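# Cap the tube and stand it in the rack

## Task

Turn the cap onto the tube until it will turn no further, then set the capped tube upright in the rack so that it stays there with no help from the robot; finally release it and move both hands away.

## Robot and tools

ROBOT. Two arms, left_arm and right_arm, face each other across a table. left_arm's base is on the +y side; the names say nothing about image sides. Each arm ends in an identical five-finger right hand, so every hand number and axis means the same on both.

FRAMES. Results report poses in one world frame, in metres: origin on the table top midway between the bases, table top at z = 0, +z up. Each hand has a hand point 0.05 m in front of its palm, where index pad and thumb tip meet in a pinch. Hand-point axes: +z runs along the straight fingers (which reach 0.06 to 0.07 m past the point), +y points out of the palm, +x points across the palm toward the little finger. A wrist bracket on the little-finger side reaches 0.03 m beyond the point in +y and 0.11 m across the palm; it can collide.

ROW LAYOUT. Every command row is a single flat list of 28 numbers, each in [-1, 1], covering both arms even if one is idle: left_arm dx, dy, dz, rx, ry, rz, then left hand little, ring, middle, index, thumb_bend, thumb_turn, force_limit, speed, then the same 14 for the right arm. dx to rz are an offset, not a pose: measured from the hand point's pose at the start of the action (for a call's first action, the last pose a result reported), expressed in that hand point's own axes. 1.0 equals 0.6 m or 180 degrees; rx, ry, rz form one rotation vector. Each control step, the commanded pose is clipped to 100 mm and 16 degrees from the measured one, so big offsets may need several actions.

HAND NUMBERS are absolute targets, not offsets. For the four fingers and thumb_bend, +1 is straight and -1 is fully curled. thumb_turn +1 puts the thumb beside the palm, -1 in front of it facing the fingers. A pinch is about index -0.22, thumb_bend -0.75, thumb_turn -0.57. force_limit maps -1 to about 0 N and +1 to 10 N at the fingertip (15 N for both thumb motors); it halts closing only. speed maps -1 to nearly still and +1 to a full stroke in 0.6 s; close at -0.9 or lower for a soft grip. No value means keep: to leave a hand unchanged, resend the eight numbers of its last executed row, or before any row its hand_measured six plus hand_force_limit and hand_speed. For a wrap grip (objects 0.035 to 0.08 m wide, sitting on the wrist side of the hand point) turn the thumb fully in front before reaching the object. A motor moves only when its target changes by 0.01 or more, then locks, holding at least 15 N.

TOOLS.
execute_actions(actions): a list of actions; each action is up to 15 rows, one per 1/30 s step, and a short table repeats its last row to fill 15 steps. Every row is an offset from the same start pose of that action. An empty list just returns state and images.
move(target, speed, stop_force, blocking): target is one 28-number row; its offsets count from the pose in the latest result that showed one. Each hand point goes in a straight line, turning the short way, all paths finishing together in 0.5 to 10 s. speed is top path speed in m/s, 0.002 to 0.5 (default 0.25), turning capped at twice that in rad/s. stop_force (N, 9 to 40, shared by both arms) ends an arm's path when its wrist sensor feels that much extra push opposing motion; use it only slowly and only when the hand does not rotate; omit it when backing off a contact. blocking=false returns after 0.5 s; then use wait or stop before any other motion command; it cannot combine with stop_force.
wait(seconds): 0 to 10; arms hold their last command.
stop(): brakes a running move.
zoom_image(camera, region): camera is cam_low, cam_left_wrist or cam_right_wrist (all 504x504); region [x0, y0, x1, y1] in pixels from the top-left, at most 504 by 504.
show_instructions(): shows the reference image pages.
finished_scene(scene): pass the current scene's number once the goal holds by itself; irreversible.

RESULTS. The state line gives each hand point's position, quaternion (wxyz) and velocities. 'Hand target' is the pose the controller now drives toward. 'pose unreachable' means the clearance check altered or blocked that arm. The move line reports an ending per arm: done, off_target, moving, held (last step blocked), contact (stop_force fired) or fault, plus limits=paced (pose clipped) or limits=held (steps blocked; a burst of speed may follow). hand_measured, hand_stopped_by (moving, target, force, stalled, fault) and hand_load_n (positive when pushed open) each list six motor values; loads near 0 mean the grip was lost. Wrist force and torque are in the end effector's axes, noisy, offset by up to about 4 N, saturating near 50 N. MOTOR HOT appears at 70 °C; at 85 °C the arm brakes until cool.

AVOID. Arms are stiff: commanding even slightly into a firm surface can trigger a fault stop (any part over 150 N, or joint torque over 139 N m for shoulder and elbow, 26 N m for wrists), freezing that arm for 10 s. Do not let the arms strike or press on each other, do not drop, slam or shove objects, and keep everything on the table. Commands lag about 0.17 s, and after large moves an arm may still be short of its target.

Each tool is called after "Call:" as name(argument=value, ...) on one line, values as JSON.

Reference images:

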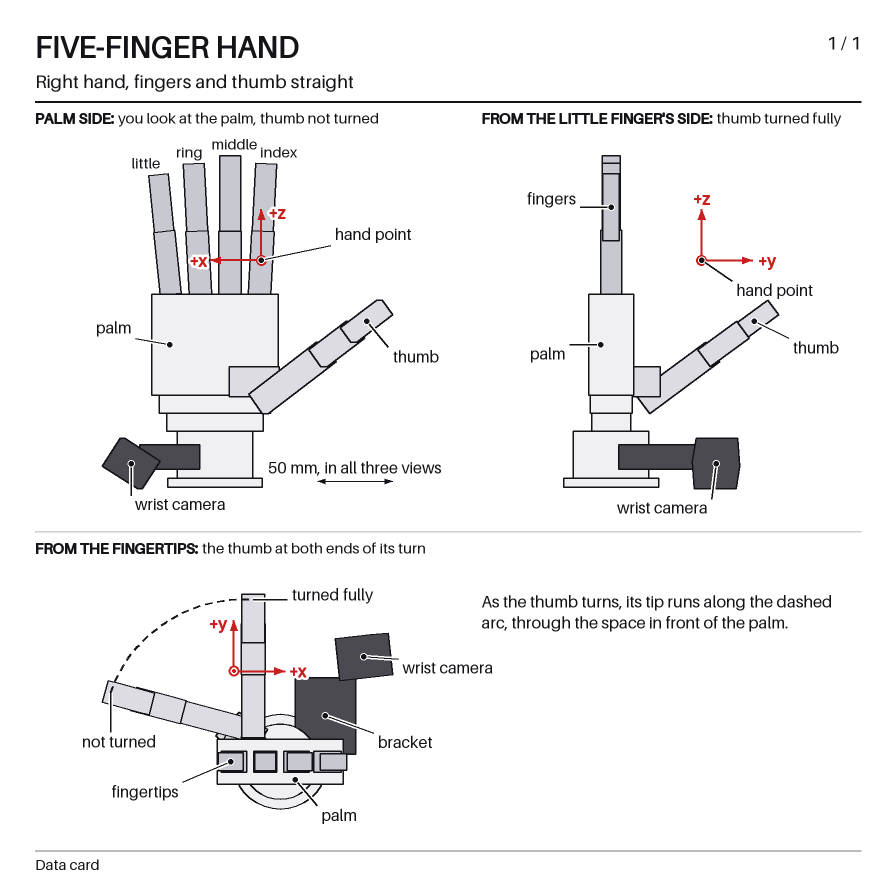

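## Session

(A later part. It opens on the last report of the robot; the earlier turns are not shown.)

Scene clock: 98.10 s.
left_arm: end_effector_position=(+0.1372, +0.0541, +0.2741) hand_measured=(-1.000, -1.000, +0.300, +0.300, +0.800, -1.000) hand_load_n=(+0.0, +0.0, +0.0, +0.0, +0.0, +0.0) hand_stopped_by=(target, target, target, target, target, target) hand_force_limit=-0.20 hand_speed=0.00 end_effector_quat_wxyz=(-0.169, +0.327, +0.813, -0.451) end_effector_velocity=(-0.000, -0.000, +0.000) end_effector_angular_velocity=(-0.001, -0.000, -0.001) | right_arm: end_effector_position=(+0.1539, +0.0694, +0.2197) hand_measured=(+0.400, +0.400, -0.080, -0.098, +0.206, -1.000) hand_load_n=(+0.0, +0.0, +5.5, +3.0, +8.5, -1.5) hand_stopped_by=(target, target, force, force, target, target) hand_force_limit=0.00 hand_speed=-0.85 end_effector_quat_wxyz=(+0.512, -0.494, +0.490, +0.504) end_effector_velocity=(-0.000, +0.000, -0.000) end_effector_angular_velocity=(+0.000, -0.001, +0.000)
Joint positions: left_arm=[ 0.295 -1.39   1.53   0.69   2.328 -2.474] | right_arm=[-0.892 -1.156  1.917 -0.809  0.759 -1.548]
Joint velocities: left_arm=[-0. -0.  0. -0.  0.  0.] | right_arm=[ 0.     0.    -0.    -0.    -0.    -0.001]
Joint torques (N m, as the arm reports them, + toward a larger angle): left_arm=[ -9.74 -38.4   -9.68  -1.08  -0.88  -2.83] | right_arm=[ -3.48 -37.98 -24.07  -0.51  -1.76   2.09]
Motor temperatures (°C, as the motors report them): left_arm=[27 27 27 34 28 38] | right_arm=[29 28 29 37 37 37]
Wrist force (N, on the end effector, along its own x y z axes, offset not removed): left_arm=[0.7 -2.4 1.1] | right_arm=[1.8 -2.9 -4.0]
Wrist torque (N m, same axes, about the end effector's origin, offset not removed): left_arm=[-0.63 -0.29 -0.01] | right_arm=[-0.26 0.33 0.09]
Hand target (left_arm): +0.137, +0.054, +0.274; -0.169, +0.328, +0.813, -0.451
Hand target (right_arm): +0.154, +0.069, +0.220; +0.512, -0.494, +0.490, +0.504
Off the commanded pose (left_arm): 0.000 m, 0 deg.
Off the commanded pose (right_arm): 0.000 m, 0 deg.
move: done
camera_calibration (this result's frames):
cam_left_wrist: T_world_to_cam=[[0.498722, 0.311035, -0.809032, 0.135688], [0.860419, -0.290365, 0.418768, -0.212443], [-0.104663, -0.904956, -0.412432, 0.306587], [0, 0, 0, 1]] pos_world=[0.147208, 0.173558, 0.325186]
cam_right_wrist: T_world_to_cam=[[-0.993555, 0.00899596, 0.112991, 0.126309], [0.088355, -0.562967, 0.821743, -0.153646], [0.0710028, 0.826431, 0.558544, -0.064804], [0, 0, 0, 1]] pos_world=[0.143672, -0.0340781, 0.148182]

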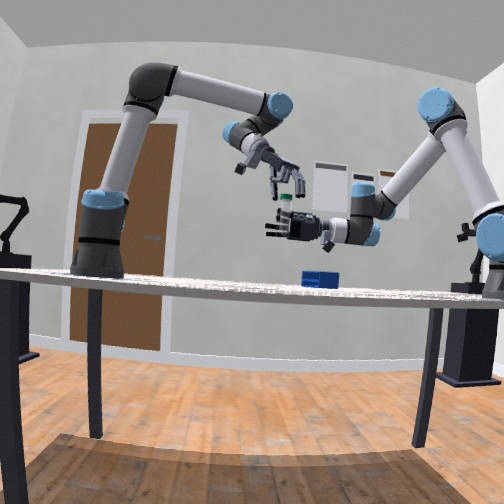

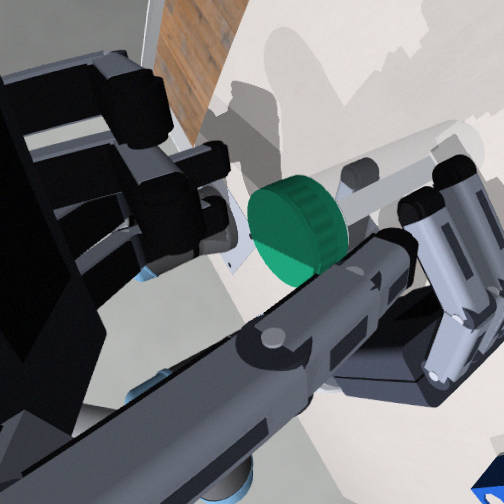

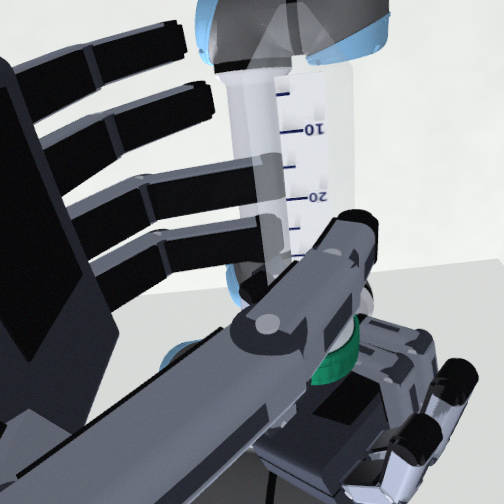

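Call:
move(target=[-0.0045,0.0152,-0.0255,-0.01,-0.4225,-0.2675,-1,-1,0.3,0.3,0.8,-1,-0.2,0,0,0,0,0,0,0,0.4,0.4,-0.4,-0.45,0.2,-1,0,-0.9], speed=0.3)

Call:
execute_actions(actions=[[[0,0,0,0,0,0,-1,-1,-0.03,-0.03,0.36,-1,0,0,0,0,0,0,0,0,0.4,0.4,-0.4,-0.45,0.2,-1,0,-0.9]],[[0,0,0,0,0,0,-1,-1,-0.4,-0.4,0.3,-1,-0.1,-0.85,0,0,0,0,0,0,0.4,0.4,-0.4,-0.45,0.2,-1,0,-0.9]]])

Call:
move(target=[0.0155,-0.0012,0.004,0.005,0.211,0.134,-1,-1,-0.4,-0.4,0.3,-1,-0.1,-0.85,0,0,0,0,0,0,0.4,0.4,-0.4,-0.45,0.2,-1,0,-0.9], speed=0.18)

Call:
move(target=[0.016,-0.0019,0.0036,0.005,0.211,0.134,-1,-1,-0.4,-0.4,0.3,-1,-0.1,-0.85,0,0,0,0,0,0,0.4,0.4,-0.4,-0.45,0.2,-1,0,-0.9], speed=0.18)

Call:
move(target=[0,0,0,0,0,0,-1,-1,0.3,0.3,0.8,-1,-0.2,0,0,0,0,0,0,0,0.4,0.4,-0.4,-0.45,0.2,-1,0,-0.9])

Call:
zoom_image(camera="cam_low", region=[255,180,325,250])

Scene clock: 101.87 s.
left_arm: end_effector_position=(+0.1509, +0.0650, +0.2739) hand_measured=(-1.000, -1.000, +0.300, +0.300, +0.800, -1.000) hand_load_n=(+0.0, +0.0, +0.0, +0.0, +0.0, +0.0) hand_stopped_by=(target, target, target, target, target, target) hand_force_limit=-0.20 hand_speed=0.00 end_effector_quat_wxyz=(-0.199, +0.343, -0.806, +0.439) end_effector_velocity=(+0.000, +0.001, +0.000) end_effector_angular_velocity=(+0.003, +0.003, +0.015) | right_arm: end_effector_position=(+0.1539, +0.0694, +0.2197) hand_measured=(+0.400, +0.400, -0.080, -0.106, +0.206, -1.000) hand_load_n=(+0.0, +0.0, +4.5, +5.0, +9.5, -2.5) hand_stopped_by=(target, target, force, force, target, target) hand_force_limit=0.00 hand_speed=-0.90 end_effector_quat_wxyz=(+0.512, -0.494, +0.490, +0.504) end_effector_velocity=(-0.000, -0.000, -0.001) end_effector_angular_velocity=(-0.001, +0.000, +0.001)
Joint positions: left_arm=[-0.317 -1.377  1.57   0.894  0.65  -4.106] | right_arm=[-0.892 -1.156  1.917 -0.809  0.759 -1.548]
Joint velocities: left_arm=[ 0.     0.009 -0.008  0.02  -0.003 -0.024] | right_arm=[-0.     0.001 -0.     0.001 -0.001 -0.001]
Joint torques (N m, as the arm reports them, + toward a larger angle): left_arm=[ 10.66 -15.8  -31.49   3.49  -2.7   -2.73] | right_arm=[ -3.85 -38.29 -23.73  -0.48  -1.82   2.2 ]
Motor temperatures (°C, as the motors report them): left_arm=[27 27 27 34 28 38] | right_arm=[29 28 29 37 37 37]
Wrist force (N, on the end effector, along its own x y z axes, offset not removed): left_arm=[1.4 -0.5 2.1] | right_arm=[-0.4 -1.8 -1.0]
Wrist torque (N m, same axes, about the end effector's origin, offset not removed): left_arm=[-0.39 -0.43 0.03] | right_arm=[-0.06 0.29 0.07]
Hand target (left_arm): +0.151, +0.065, +0.274; +0.199, -0.344, +0.806, -0.439
Hand target (right_arm): +0.154, +0.069, +0.220; +0.512, -0.494, +0.490, +0.504
Off the commanded pose (left_arm): 0.001 m, 0 deg.
Off the commanded pose (right_arm): 0.000 m, 0 deg.
move: done
camera_calibration (this result's frames):
cam_left_wrist: T_world_to_cam=[[-0.310608, 0.497556, -0.809914, 0.235551], [0.291235, 0.860894, 0.417184, -0.209438], [0.904823, -0.106295, -0.412306, 0.113543], [0, 0, 0, 1]] pos_world=[0.0314234, 0.0751728, 0.324965]
cam_right_wrist: T_world_to_cam=[[-0.993555, 0.00899587, 0.112992, 0.126309], [0.0883552, -0.562966, 0.821743, -0.153646], [0.0710028, 0.826431, 0.558543, -0.0648038], [0, 0, 0, 1]] pos_world=[0.143671, -0.0340782, 0.148182]

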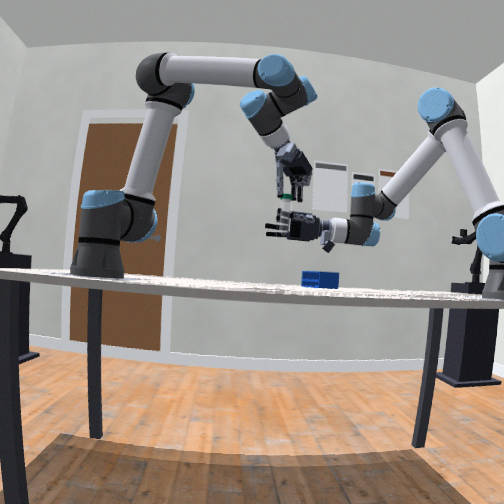

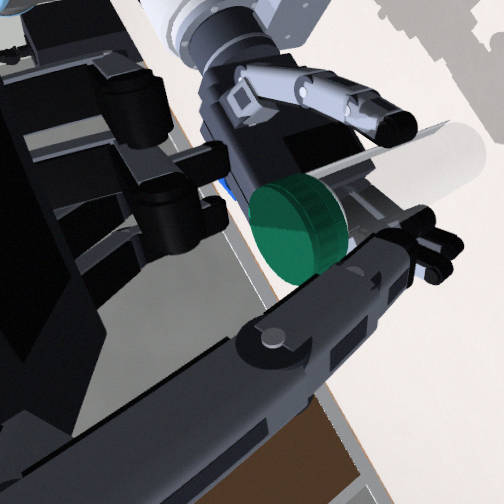

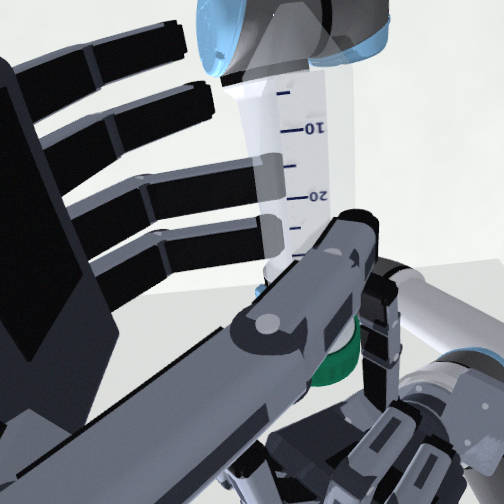

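Scene clock: 102.87 s.
left_arm: end_effector_position=(+0.1509, +0.0650, +0.2739) hand_measured=(-1.000, -1.000, -0.086, -0.102, +0.326, -1.000) hand_load_n=(+0.0, +0.0, +3.5, +5.0, +8.5, +1.0) hand_stopped_by=(target, target, force, force, force, target) hand_force_limit=-0.10 hand_speed=-0.85 end_effector_quat_wxyz=(-0.199, +0.343, -0.806, +0.439) end_effector_velocity=(-0.001, -0.000, +0.000) end_effector_angular_velocity=(-0.001, +0.001, -0.001) | right_arm: end_effector_position=(+0.1539, +0.0694, +0.2197) hand_measured=(+0.400, +0.400, -0.080, -0.106, +0.206, -1.000) hand_load_n=(+0.0, +0.0, +4.5, +5.0, +9.5, -1.5) hand_stopped_by=(target, target, force, force, target, target) hand_force_limit=0.00 hand_speed=-0.90 end_effector_quat_wxyz=(+0.512, -0.494, +0.490, +0.504) end_effector_velocity=(-0.000, +0.000, -0.000) end_effector_angular_velocity=(+0.000, +0.000, +0.001)
Joint positions: left_arm=[-0.317 -1.377  1.57   0.894  0.649 -4.106] | right_arm=[-0.892 -1.156  1.917 -0.809  0.759 -1.548]
Joint velocities: left_arm=[-0.001 -0.    -0.    -0.     0.    -0.001] | right_arm=[-0.     0.001 -0.    -0.001 -0.001  0.   ]
Joint torques (N m, as the arm reports them, + toward a larger angle): left_arm=[  4.83 -33.67 -13.19  -0.17  -0.2    2.14] | right_arm=[ -3.86 -38.34 -24.58  -0.53  -1.76   2.17]
Motor temperatures (°C, as the motors report them): left_arm=[27 27 27 34 28 38] | right_arm=[29 28 29 37 37 37]
Wrist force (N, on the end effector, along its own x y z axes, offset not removed): left_arm=[2.2 -1.9 1.7] | right_arm=[-3.2 -3.8 -1.7]
Wrist torque (N m, same axes, about the end effector's origin, offset not removed): left_arm=[-0.58 -0.53 0.05] | right_arm=[-0.24 0.83 -0.16]
Hand target (left_arm): +0.151, +0.065, +0.274; +0.199, -0.343, +0.806, -0.439
Hand target (right_arm): +0.154, +0.069, +0.220; +0.512, -0.494, +0.490, +0.504
Off the commanded pose (left_arm): 0.000 m, 0 deg.
Off the commanded pose (right_arm): 0.000 m, 0 deg.
camera_calibration (this result's frames):
cam_left_wrist: T_world_to_cam=[[-0.310592, 0.497476, -0.80997, 0.235602], [0.291127, 0.860948, 0.41715, -0.209415], [0.904863, -0.106241, -0.412232, 0.1135], [0, 0, 0, 1]] pos_world=[0.0314409, 0.0751475, 0.324977]
cam_right_wrist: T_world_to_cam=[[-0.993555, 0.00899577, 0.112991, 0.126309], [0.0883549, -0.562967, 0.821743, -0.153646], [0.0710025, 0.826431, 0.558544, -0.0648039], [0, 0, 0, 1]] pos_world=[0.143671, -0.0340781, 0.148182]

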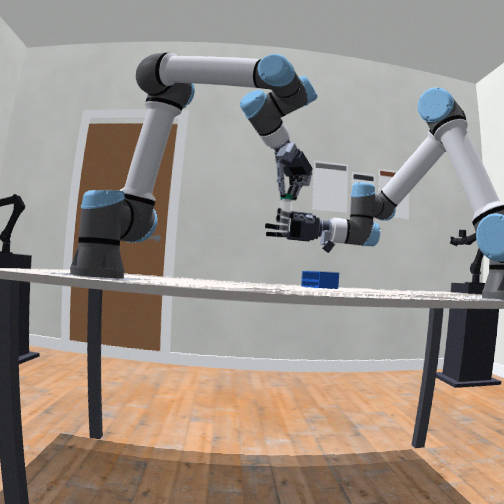

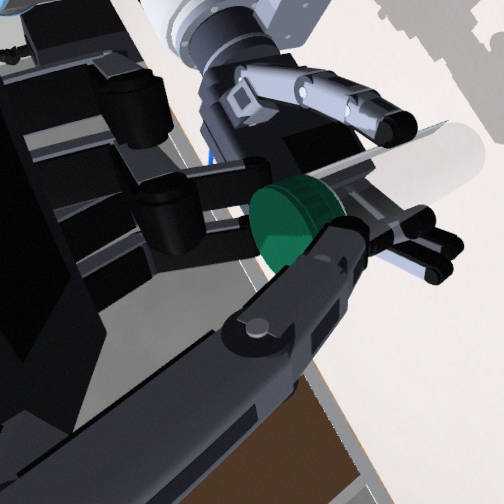

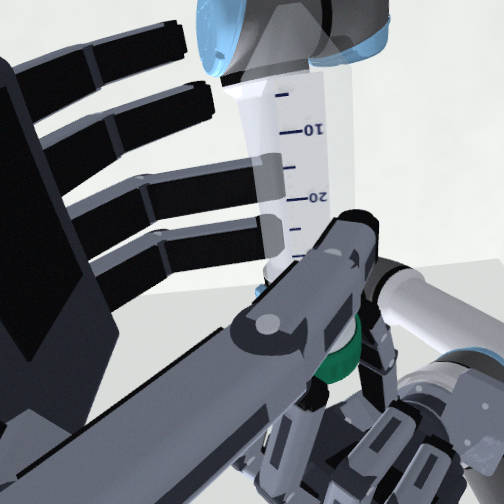

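Scene clock: 105.53 s.
left_arm: end_effector_position=(+0.1464, +0.0566, +0.2739) hand_measured=(-1.000, -1.000, -0.086, -0.102, +0.326, -1.000) hand_load_n=(+0.0, +0.0, +4.0, +5.0, +8.0, -1.0) hand_stopped_by=(target, target, force, force, force, target) hand_force_limit=-0.10 hand_speed=-0.85 end_effector_quat_wxyz=(-0.017, +0.008, -0.876, +0.482) end_effector_velocity=(-0.000, -0.001, -0.001) end_effector_angular_velocity=(+0.003, +0.002, -0.012) | right_arm: end_effector_position=(+0.1539, +0.0694, +0.2197) hand_measured=(+0.400, +0.400, -0.080, -0.106, +0.206, -1.000) hand_load_n=(+0.0, +0.0, +5.0, +5.5, +9.0, -1.0) hand_stopped_by=(target, target, force, force, target, target) hand_force_limit=0.00 hand_speed=-0.90 end_effector_quat_wxyz=(+0.512, -0.494, +0.490, +0.504) end_effector_velocity=(+0.000, +0.000, +0.000) end_effector_angular_velocity=(-0.000, +0.001, -0.001)
Joint positions: left_arm=[-0.07  -1.627  1.742  0.458  1.402 -3.225] | right_arm=[-0.892 -1.156  1.917 -0.809  0.759 -1.548]
Joint velocities: left_arm=[ 0.008  0.003 -0.002 -0.     0.017  0.009] | right_arm=[-0.    -0.     0.     0.     0.001  0.001]
Joint torques (N m, as the arm reports them, + toward a larger angle): left_arm=[ 11.27  -5.77 -28.63  -0.76   0.78   2.36] | right_arm=[ -3.48 -37.93 -24.06  -0.55  -1.81   2.  ]
Motor temperatures (°C, as the motors report them): left_arm=[27 27 27 34 28 38] | right_arm=[29 28 29 37 37 37]
Wrist force (N, on the end effector, along its own x y z axes, offset not removed): left_arm=[3.3 -6.8 0.6] | right_arm=[4.8 -1.4 1.9]
Wrist torque (N m, same axes, about the end effector's origin, offset not removed): left_arm=[-0.45 -0.43 -0.08] | right_arm=[0.16 0.14 0.13]
Hand target (left_arm): +0.146, +0.057, +0.274; +0.016, -0.008, +0.876, -0.482
Hand target (right_arm): +0.154, +0.069, +0.220; +0.512, -0.494, +0.490, +0.504
Off the commanded pose (left_arm): 0.001 m, 0 deg.
Off the commanded pose (right_arm): 0.000 m, 0 deg.
move: done
camera_calibration (this result's frames):
cam_left_wrist: T_world_to_cam=[[0.133552, 0.571145, -0.809912, 0.16915], [0.813442, 0.403648, 0.418784, -0.251859], [0.566105, -0.714746, -0.410685, 0.200288], [0, 0, 0, 1]] pos_world=[0.0688986, 0.148209, 0.324727]
cam_right_wrist: T_world_to_cam=[[-0.993555, 0.0089957, 0.112992, 0.126309], [0.0883553, -0.562966, 0.821743, -0.153646], [0.0710027, 0.826431, 0.558543, -0.0648039], [0, 0, 0, 1]] pos_world=[0.143671, -0.0340781, 0.148182]

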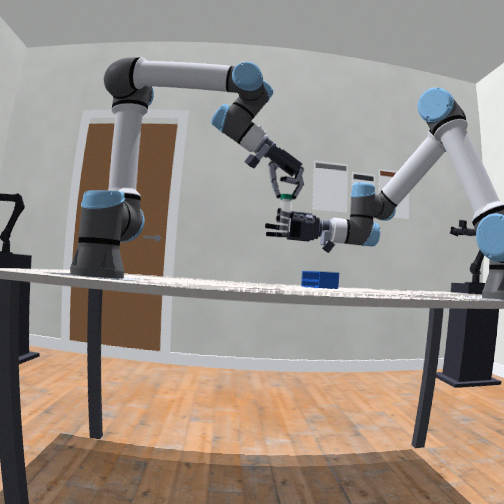

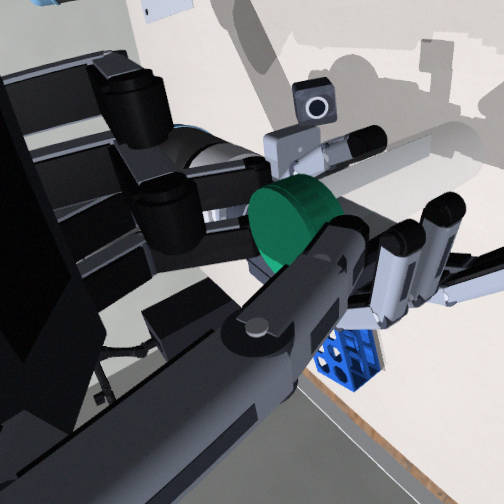

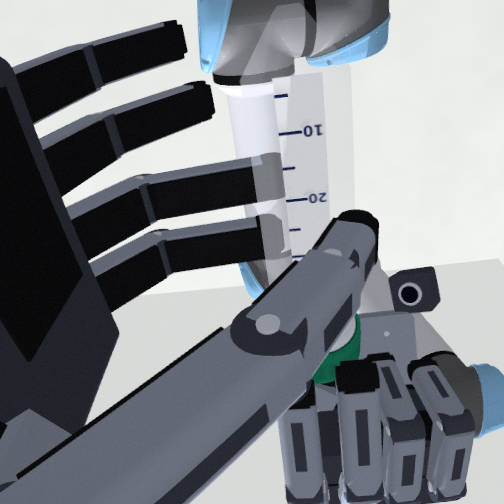

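Scene clock: 108.20 s.
left_arm: end_effector_position=(+0.1371, +0.0540, +0.2736) hand_measured=(-1.000, -1.000, -0.086, -0.102, +0.326, -1.000) hand_load_n=(+0.0, +0.0, +4.5, +5.5, +7.5, -0.5) hand_stopped_by=(target, target, force, force, force, target) hand_force_limit=-0.10 hand_speed=-0.85 end_effector_quat_wxyz=(-0.168, +0.328, +0.813, -0.451) end_effector_velocity=(-0.000, -0.000, +0.000) end_effector_angular_velocity=(+0.002, -0.001, -0.014) | right_arm: end_effector_position=(+0.1539, +0.0694, +0.2197) hand_measured=(+0.400, +0.400, -0.080, -0.106, +0.206, -1.000) hand_load_n=(+0.0, +0.0, +5.0, +6.0, +9.0, +0.0) hand_stopped_by=(target, target, force, force, target, target) hand_force_limit=0.00 hand_speed=-0.90 end_effector_quat_wxyz=(+0.512, -0.494, +0.490, +0.504) end_effector_velocity=(-0.000, +0.000, -0.000) end_effector_angular_velocity=(-0.000, -0.000, +0.001)
Joint positions: left_arm=[ 0.294 -1.392  1.533  0.686  2.324 -2.475] | right_arm=[-0.892 -1.156  1.917 -0.809  0.759 -1.548]
Joint velocities: left_arm=[ 0.003  0.009 -0.009  0.016  0.01   0.019] | right_arm=[ 0.     0.    -0.    -0.    -0.001 -0.001]
Joint torques (N m, as the arm reports them, + toward a larger angle): left_arm=[ 16.22 -15.53 -29.79   3.5    1.46   2.51] | right_arm=[ -4.27 -38.24 -24.83  -0.54  -1.89   2.21]
Motor temperatures (°C, as the motors report them): left_arm=[27 27 27 34 28 38] | right_arm=[29 28 29 37 37 37]
Wrist force (N, on the end effector, along its own x y z axes, offset not removed): left_arm=[1.3 -6.6 1.5] | right_arm=[11.1 -3.3 1.1]
Wrist torque (N m, same axes, about the end effector's origin, offset not removed): left_arm=[-0.27 -0.34 -0.09] | right_arm=[0.20 -0.72 0.15]
Hand target (left_arm): +0.137, +0.054, +0.274; -0.168, +0.328, +0.813, -0.451
Hand target (right_arm): +0.154, +0.069, +0.220; +0.512, -0.494, +0.490, +0.504
Off the commanded pose (left_arm): 0.000 m, 0 deg.
Off the commanded pose (right_arm): 0.000 m, 0 deg.
move: done
camera_calibration (this result's frames):
cam_left_wrist: T_world_to_cam=[[0.500154, 0.310786, -0.808244, 0.134897], [0.859859, -0.288636, 0.421108, -0.212809], [-0.102414, -0.905595, -0.411594, 0.305785], [0, 0, 0, 1]] pos_world=[0.146833, 0.173569, 0.324505]
cam_right_wrist: T_world_to_cam=[[-0.993555, 0.00899606, 0.112991, 0.126309], [0.0883548, -0.562967, 0.821743, -0.153646], [0.0710028, 0.826431, 0.558544, -0.064804], [0, 0, 0, 1]] pos_world=[0.143672, -0.0340781, 0.148182]

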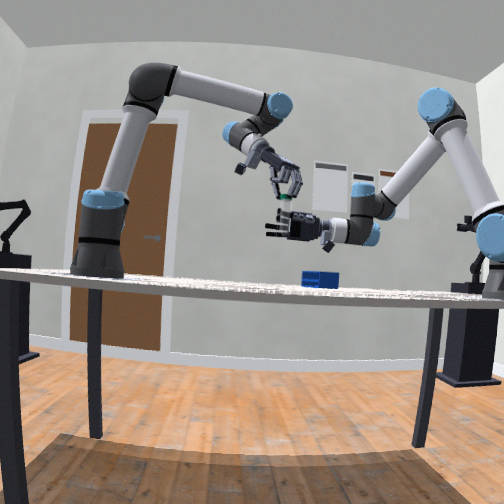

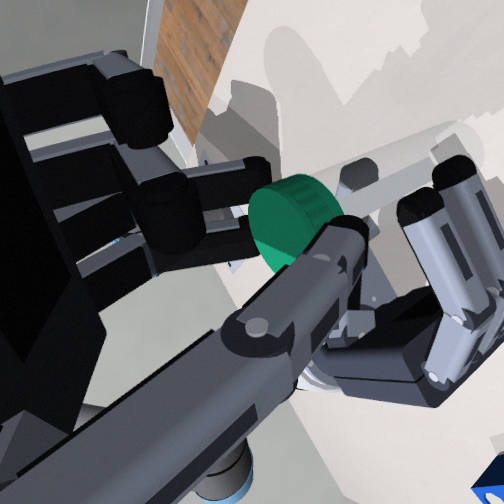

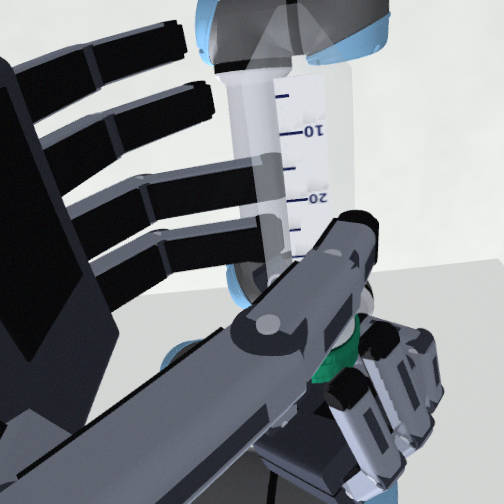

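Scene clock: 108.93 s.
left_arm: end_effector_position=(+0.1372, +0.0540, +0.2736) hand_measured=(-1.000, -1.000, +0.300, +0.300, +0.800, -1.000) hand_load_n=(+0.0, +0.0, +0.0, +0.0, +0.0, +0.0) hand_stopped_by=(target, target, target, target, target, target) hand_force_limit=-0.20 hand_speed=0.00 end_effector_quat_wxyz=(-0.168, +0.327, +0.813, -0.451) end_effector_velocity=(-0.000, +0.000, +0.000) end_effector_angular_velocity=(+0.000, +0.000, -0.000) | right_arm: end_effector_position=(+0.1539, +0.0694, +0.2197) hand_measured=(+0.400, +0.400, -0.080, -0.106, +0.206, -1.000) hand_load_n=(+0.0, +0.0, +5.0, +4.5, +9.0, -1.5) hand_stopped_by=(target, target, force, force, target, target) hand_force_limit=0.00 hand_speed=-0.90 end_effector_quat_wxyz=(+0.512, -0.494, +0.490, +0.504) end_effector_velocity=(+0.000, -0.000, -0.000) end_effector_angular_velocity=(-0.000, +0.001, +0.001)
Joint positions: left_arm=[ 0.294 -1.392  1.533  0.686  2.324 -2.475] | right_arm=[-0.892 -1.156  1.917 -0.809  0.759 -1.548]
Joint velocities: left_arm=[-0. -0.  0.  0. -0. -0.] | right_arm=[-0.001  0.     0.    -0.    -0.001  0.   ]
Joint torques (N m, as the arm reports them, + toward a larger angle): left_arm=[ -8.9  -38.08  -8.81  -1.04  -0.94  -2.64] | right_arm=[ -3.97 -38.26 -24.04  -0.56  -1.86   2.07]
Motor temperatures (°C, as the motors report them): left_arm=[27 27 27 34 28 38] | right_arm=[29 28 29 37 37 37]
Wrist force (N, on the end effector, along its own x y z axes, offset not removed): left_arm=[0.6 -1.9 2.7] | right_arm=[2.5 0.6 -2.8]
Wrist torque (N m, same axes, about the end effector's origin, offset not removed): left_arm=[-0.67 -0.35 -0.05] | right_arm=[0.51 0.00 0.22]
Hand target (left_arm): +0.137, +0.054, +0.274; -0.168, +0.328, +0.813, -0.451
Hand target (right_arm): +0.154, +0.069, +0.220; +0.512, -0.494, +0.490, +0.504
Off the commanded pose (left_arm): 0.000 m, 0 deg.
Off the commanded pose (right_arm): 0.000 m, 0 deg.
move: done
camera_calibration (this result's frames):
cam_left_wrist: T_world_to_cam=[[0.500108, 0.310863, -0.808243, 0.134854], [0.859901, -0.288514, 0.421106, -0.21288], [-0.102284, -0.905607, -0.411599, 0.305789], [0, 0, 0, 1]] pos_world=[0.146891, 0.173584, 0.324502]
cam_right_wrist: T_world_to_cam=[[-0.993555, 0.00899593, 0.112992, 0.126309], [0.0883551, -0.562966, 0.821743, -0.153646], [0.0710028, 0.826431, 0.558543, -0.0648039], [0, 0, 0, 1]] pos_world=[0.143671, -0.0340781, 0.148182]

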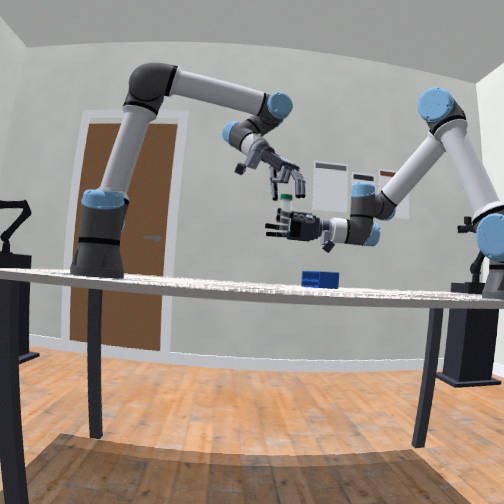

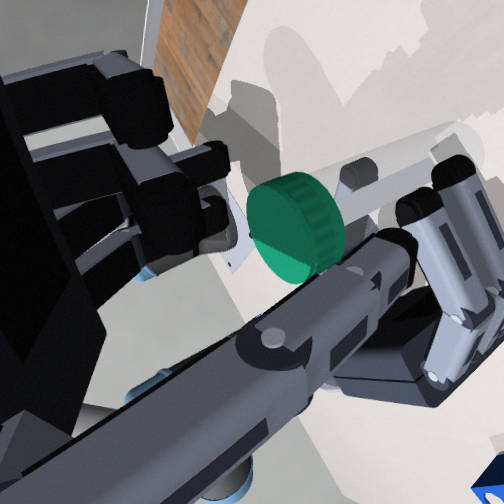

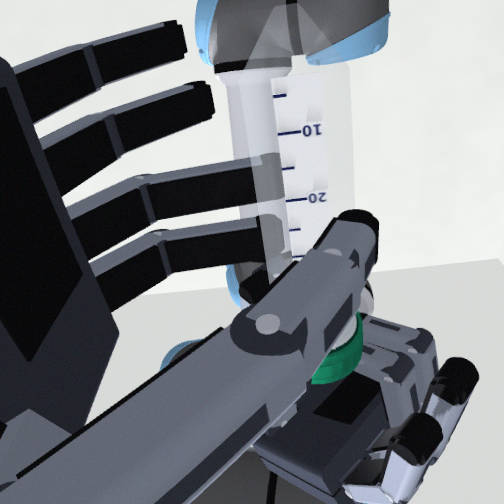

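Region (255, 180, 325, 250) of cam_low's 504x504 image, scaled by 7.200, with more detail than that image has.

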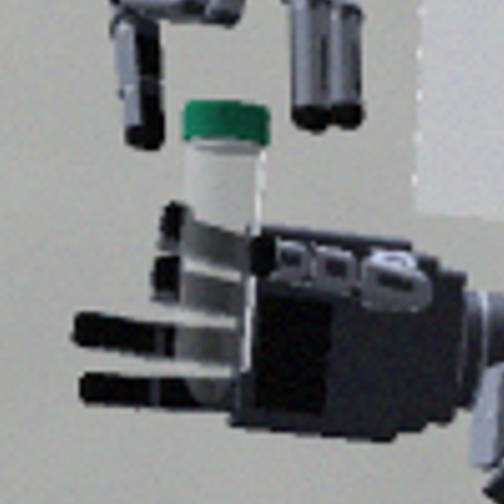

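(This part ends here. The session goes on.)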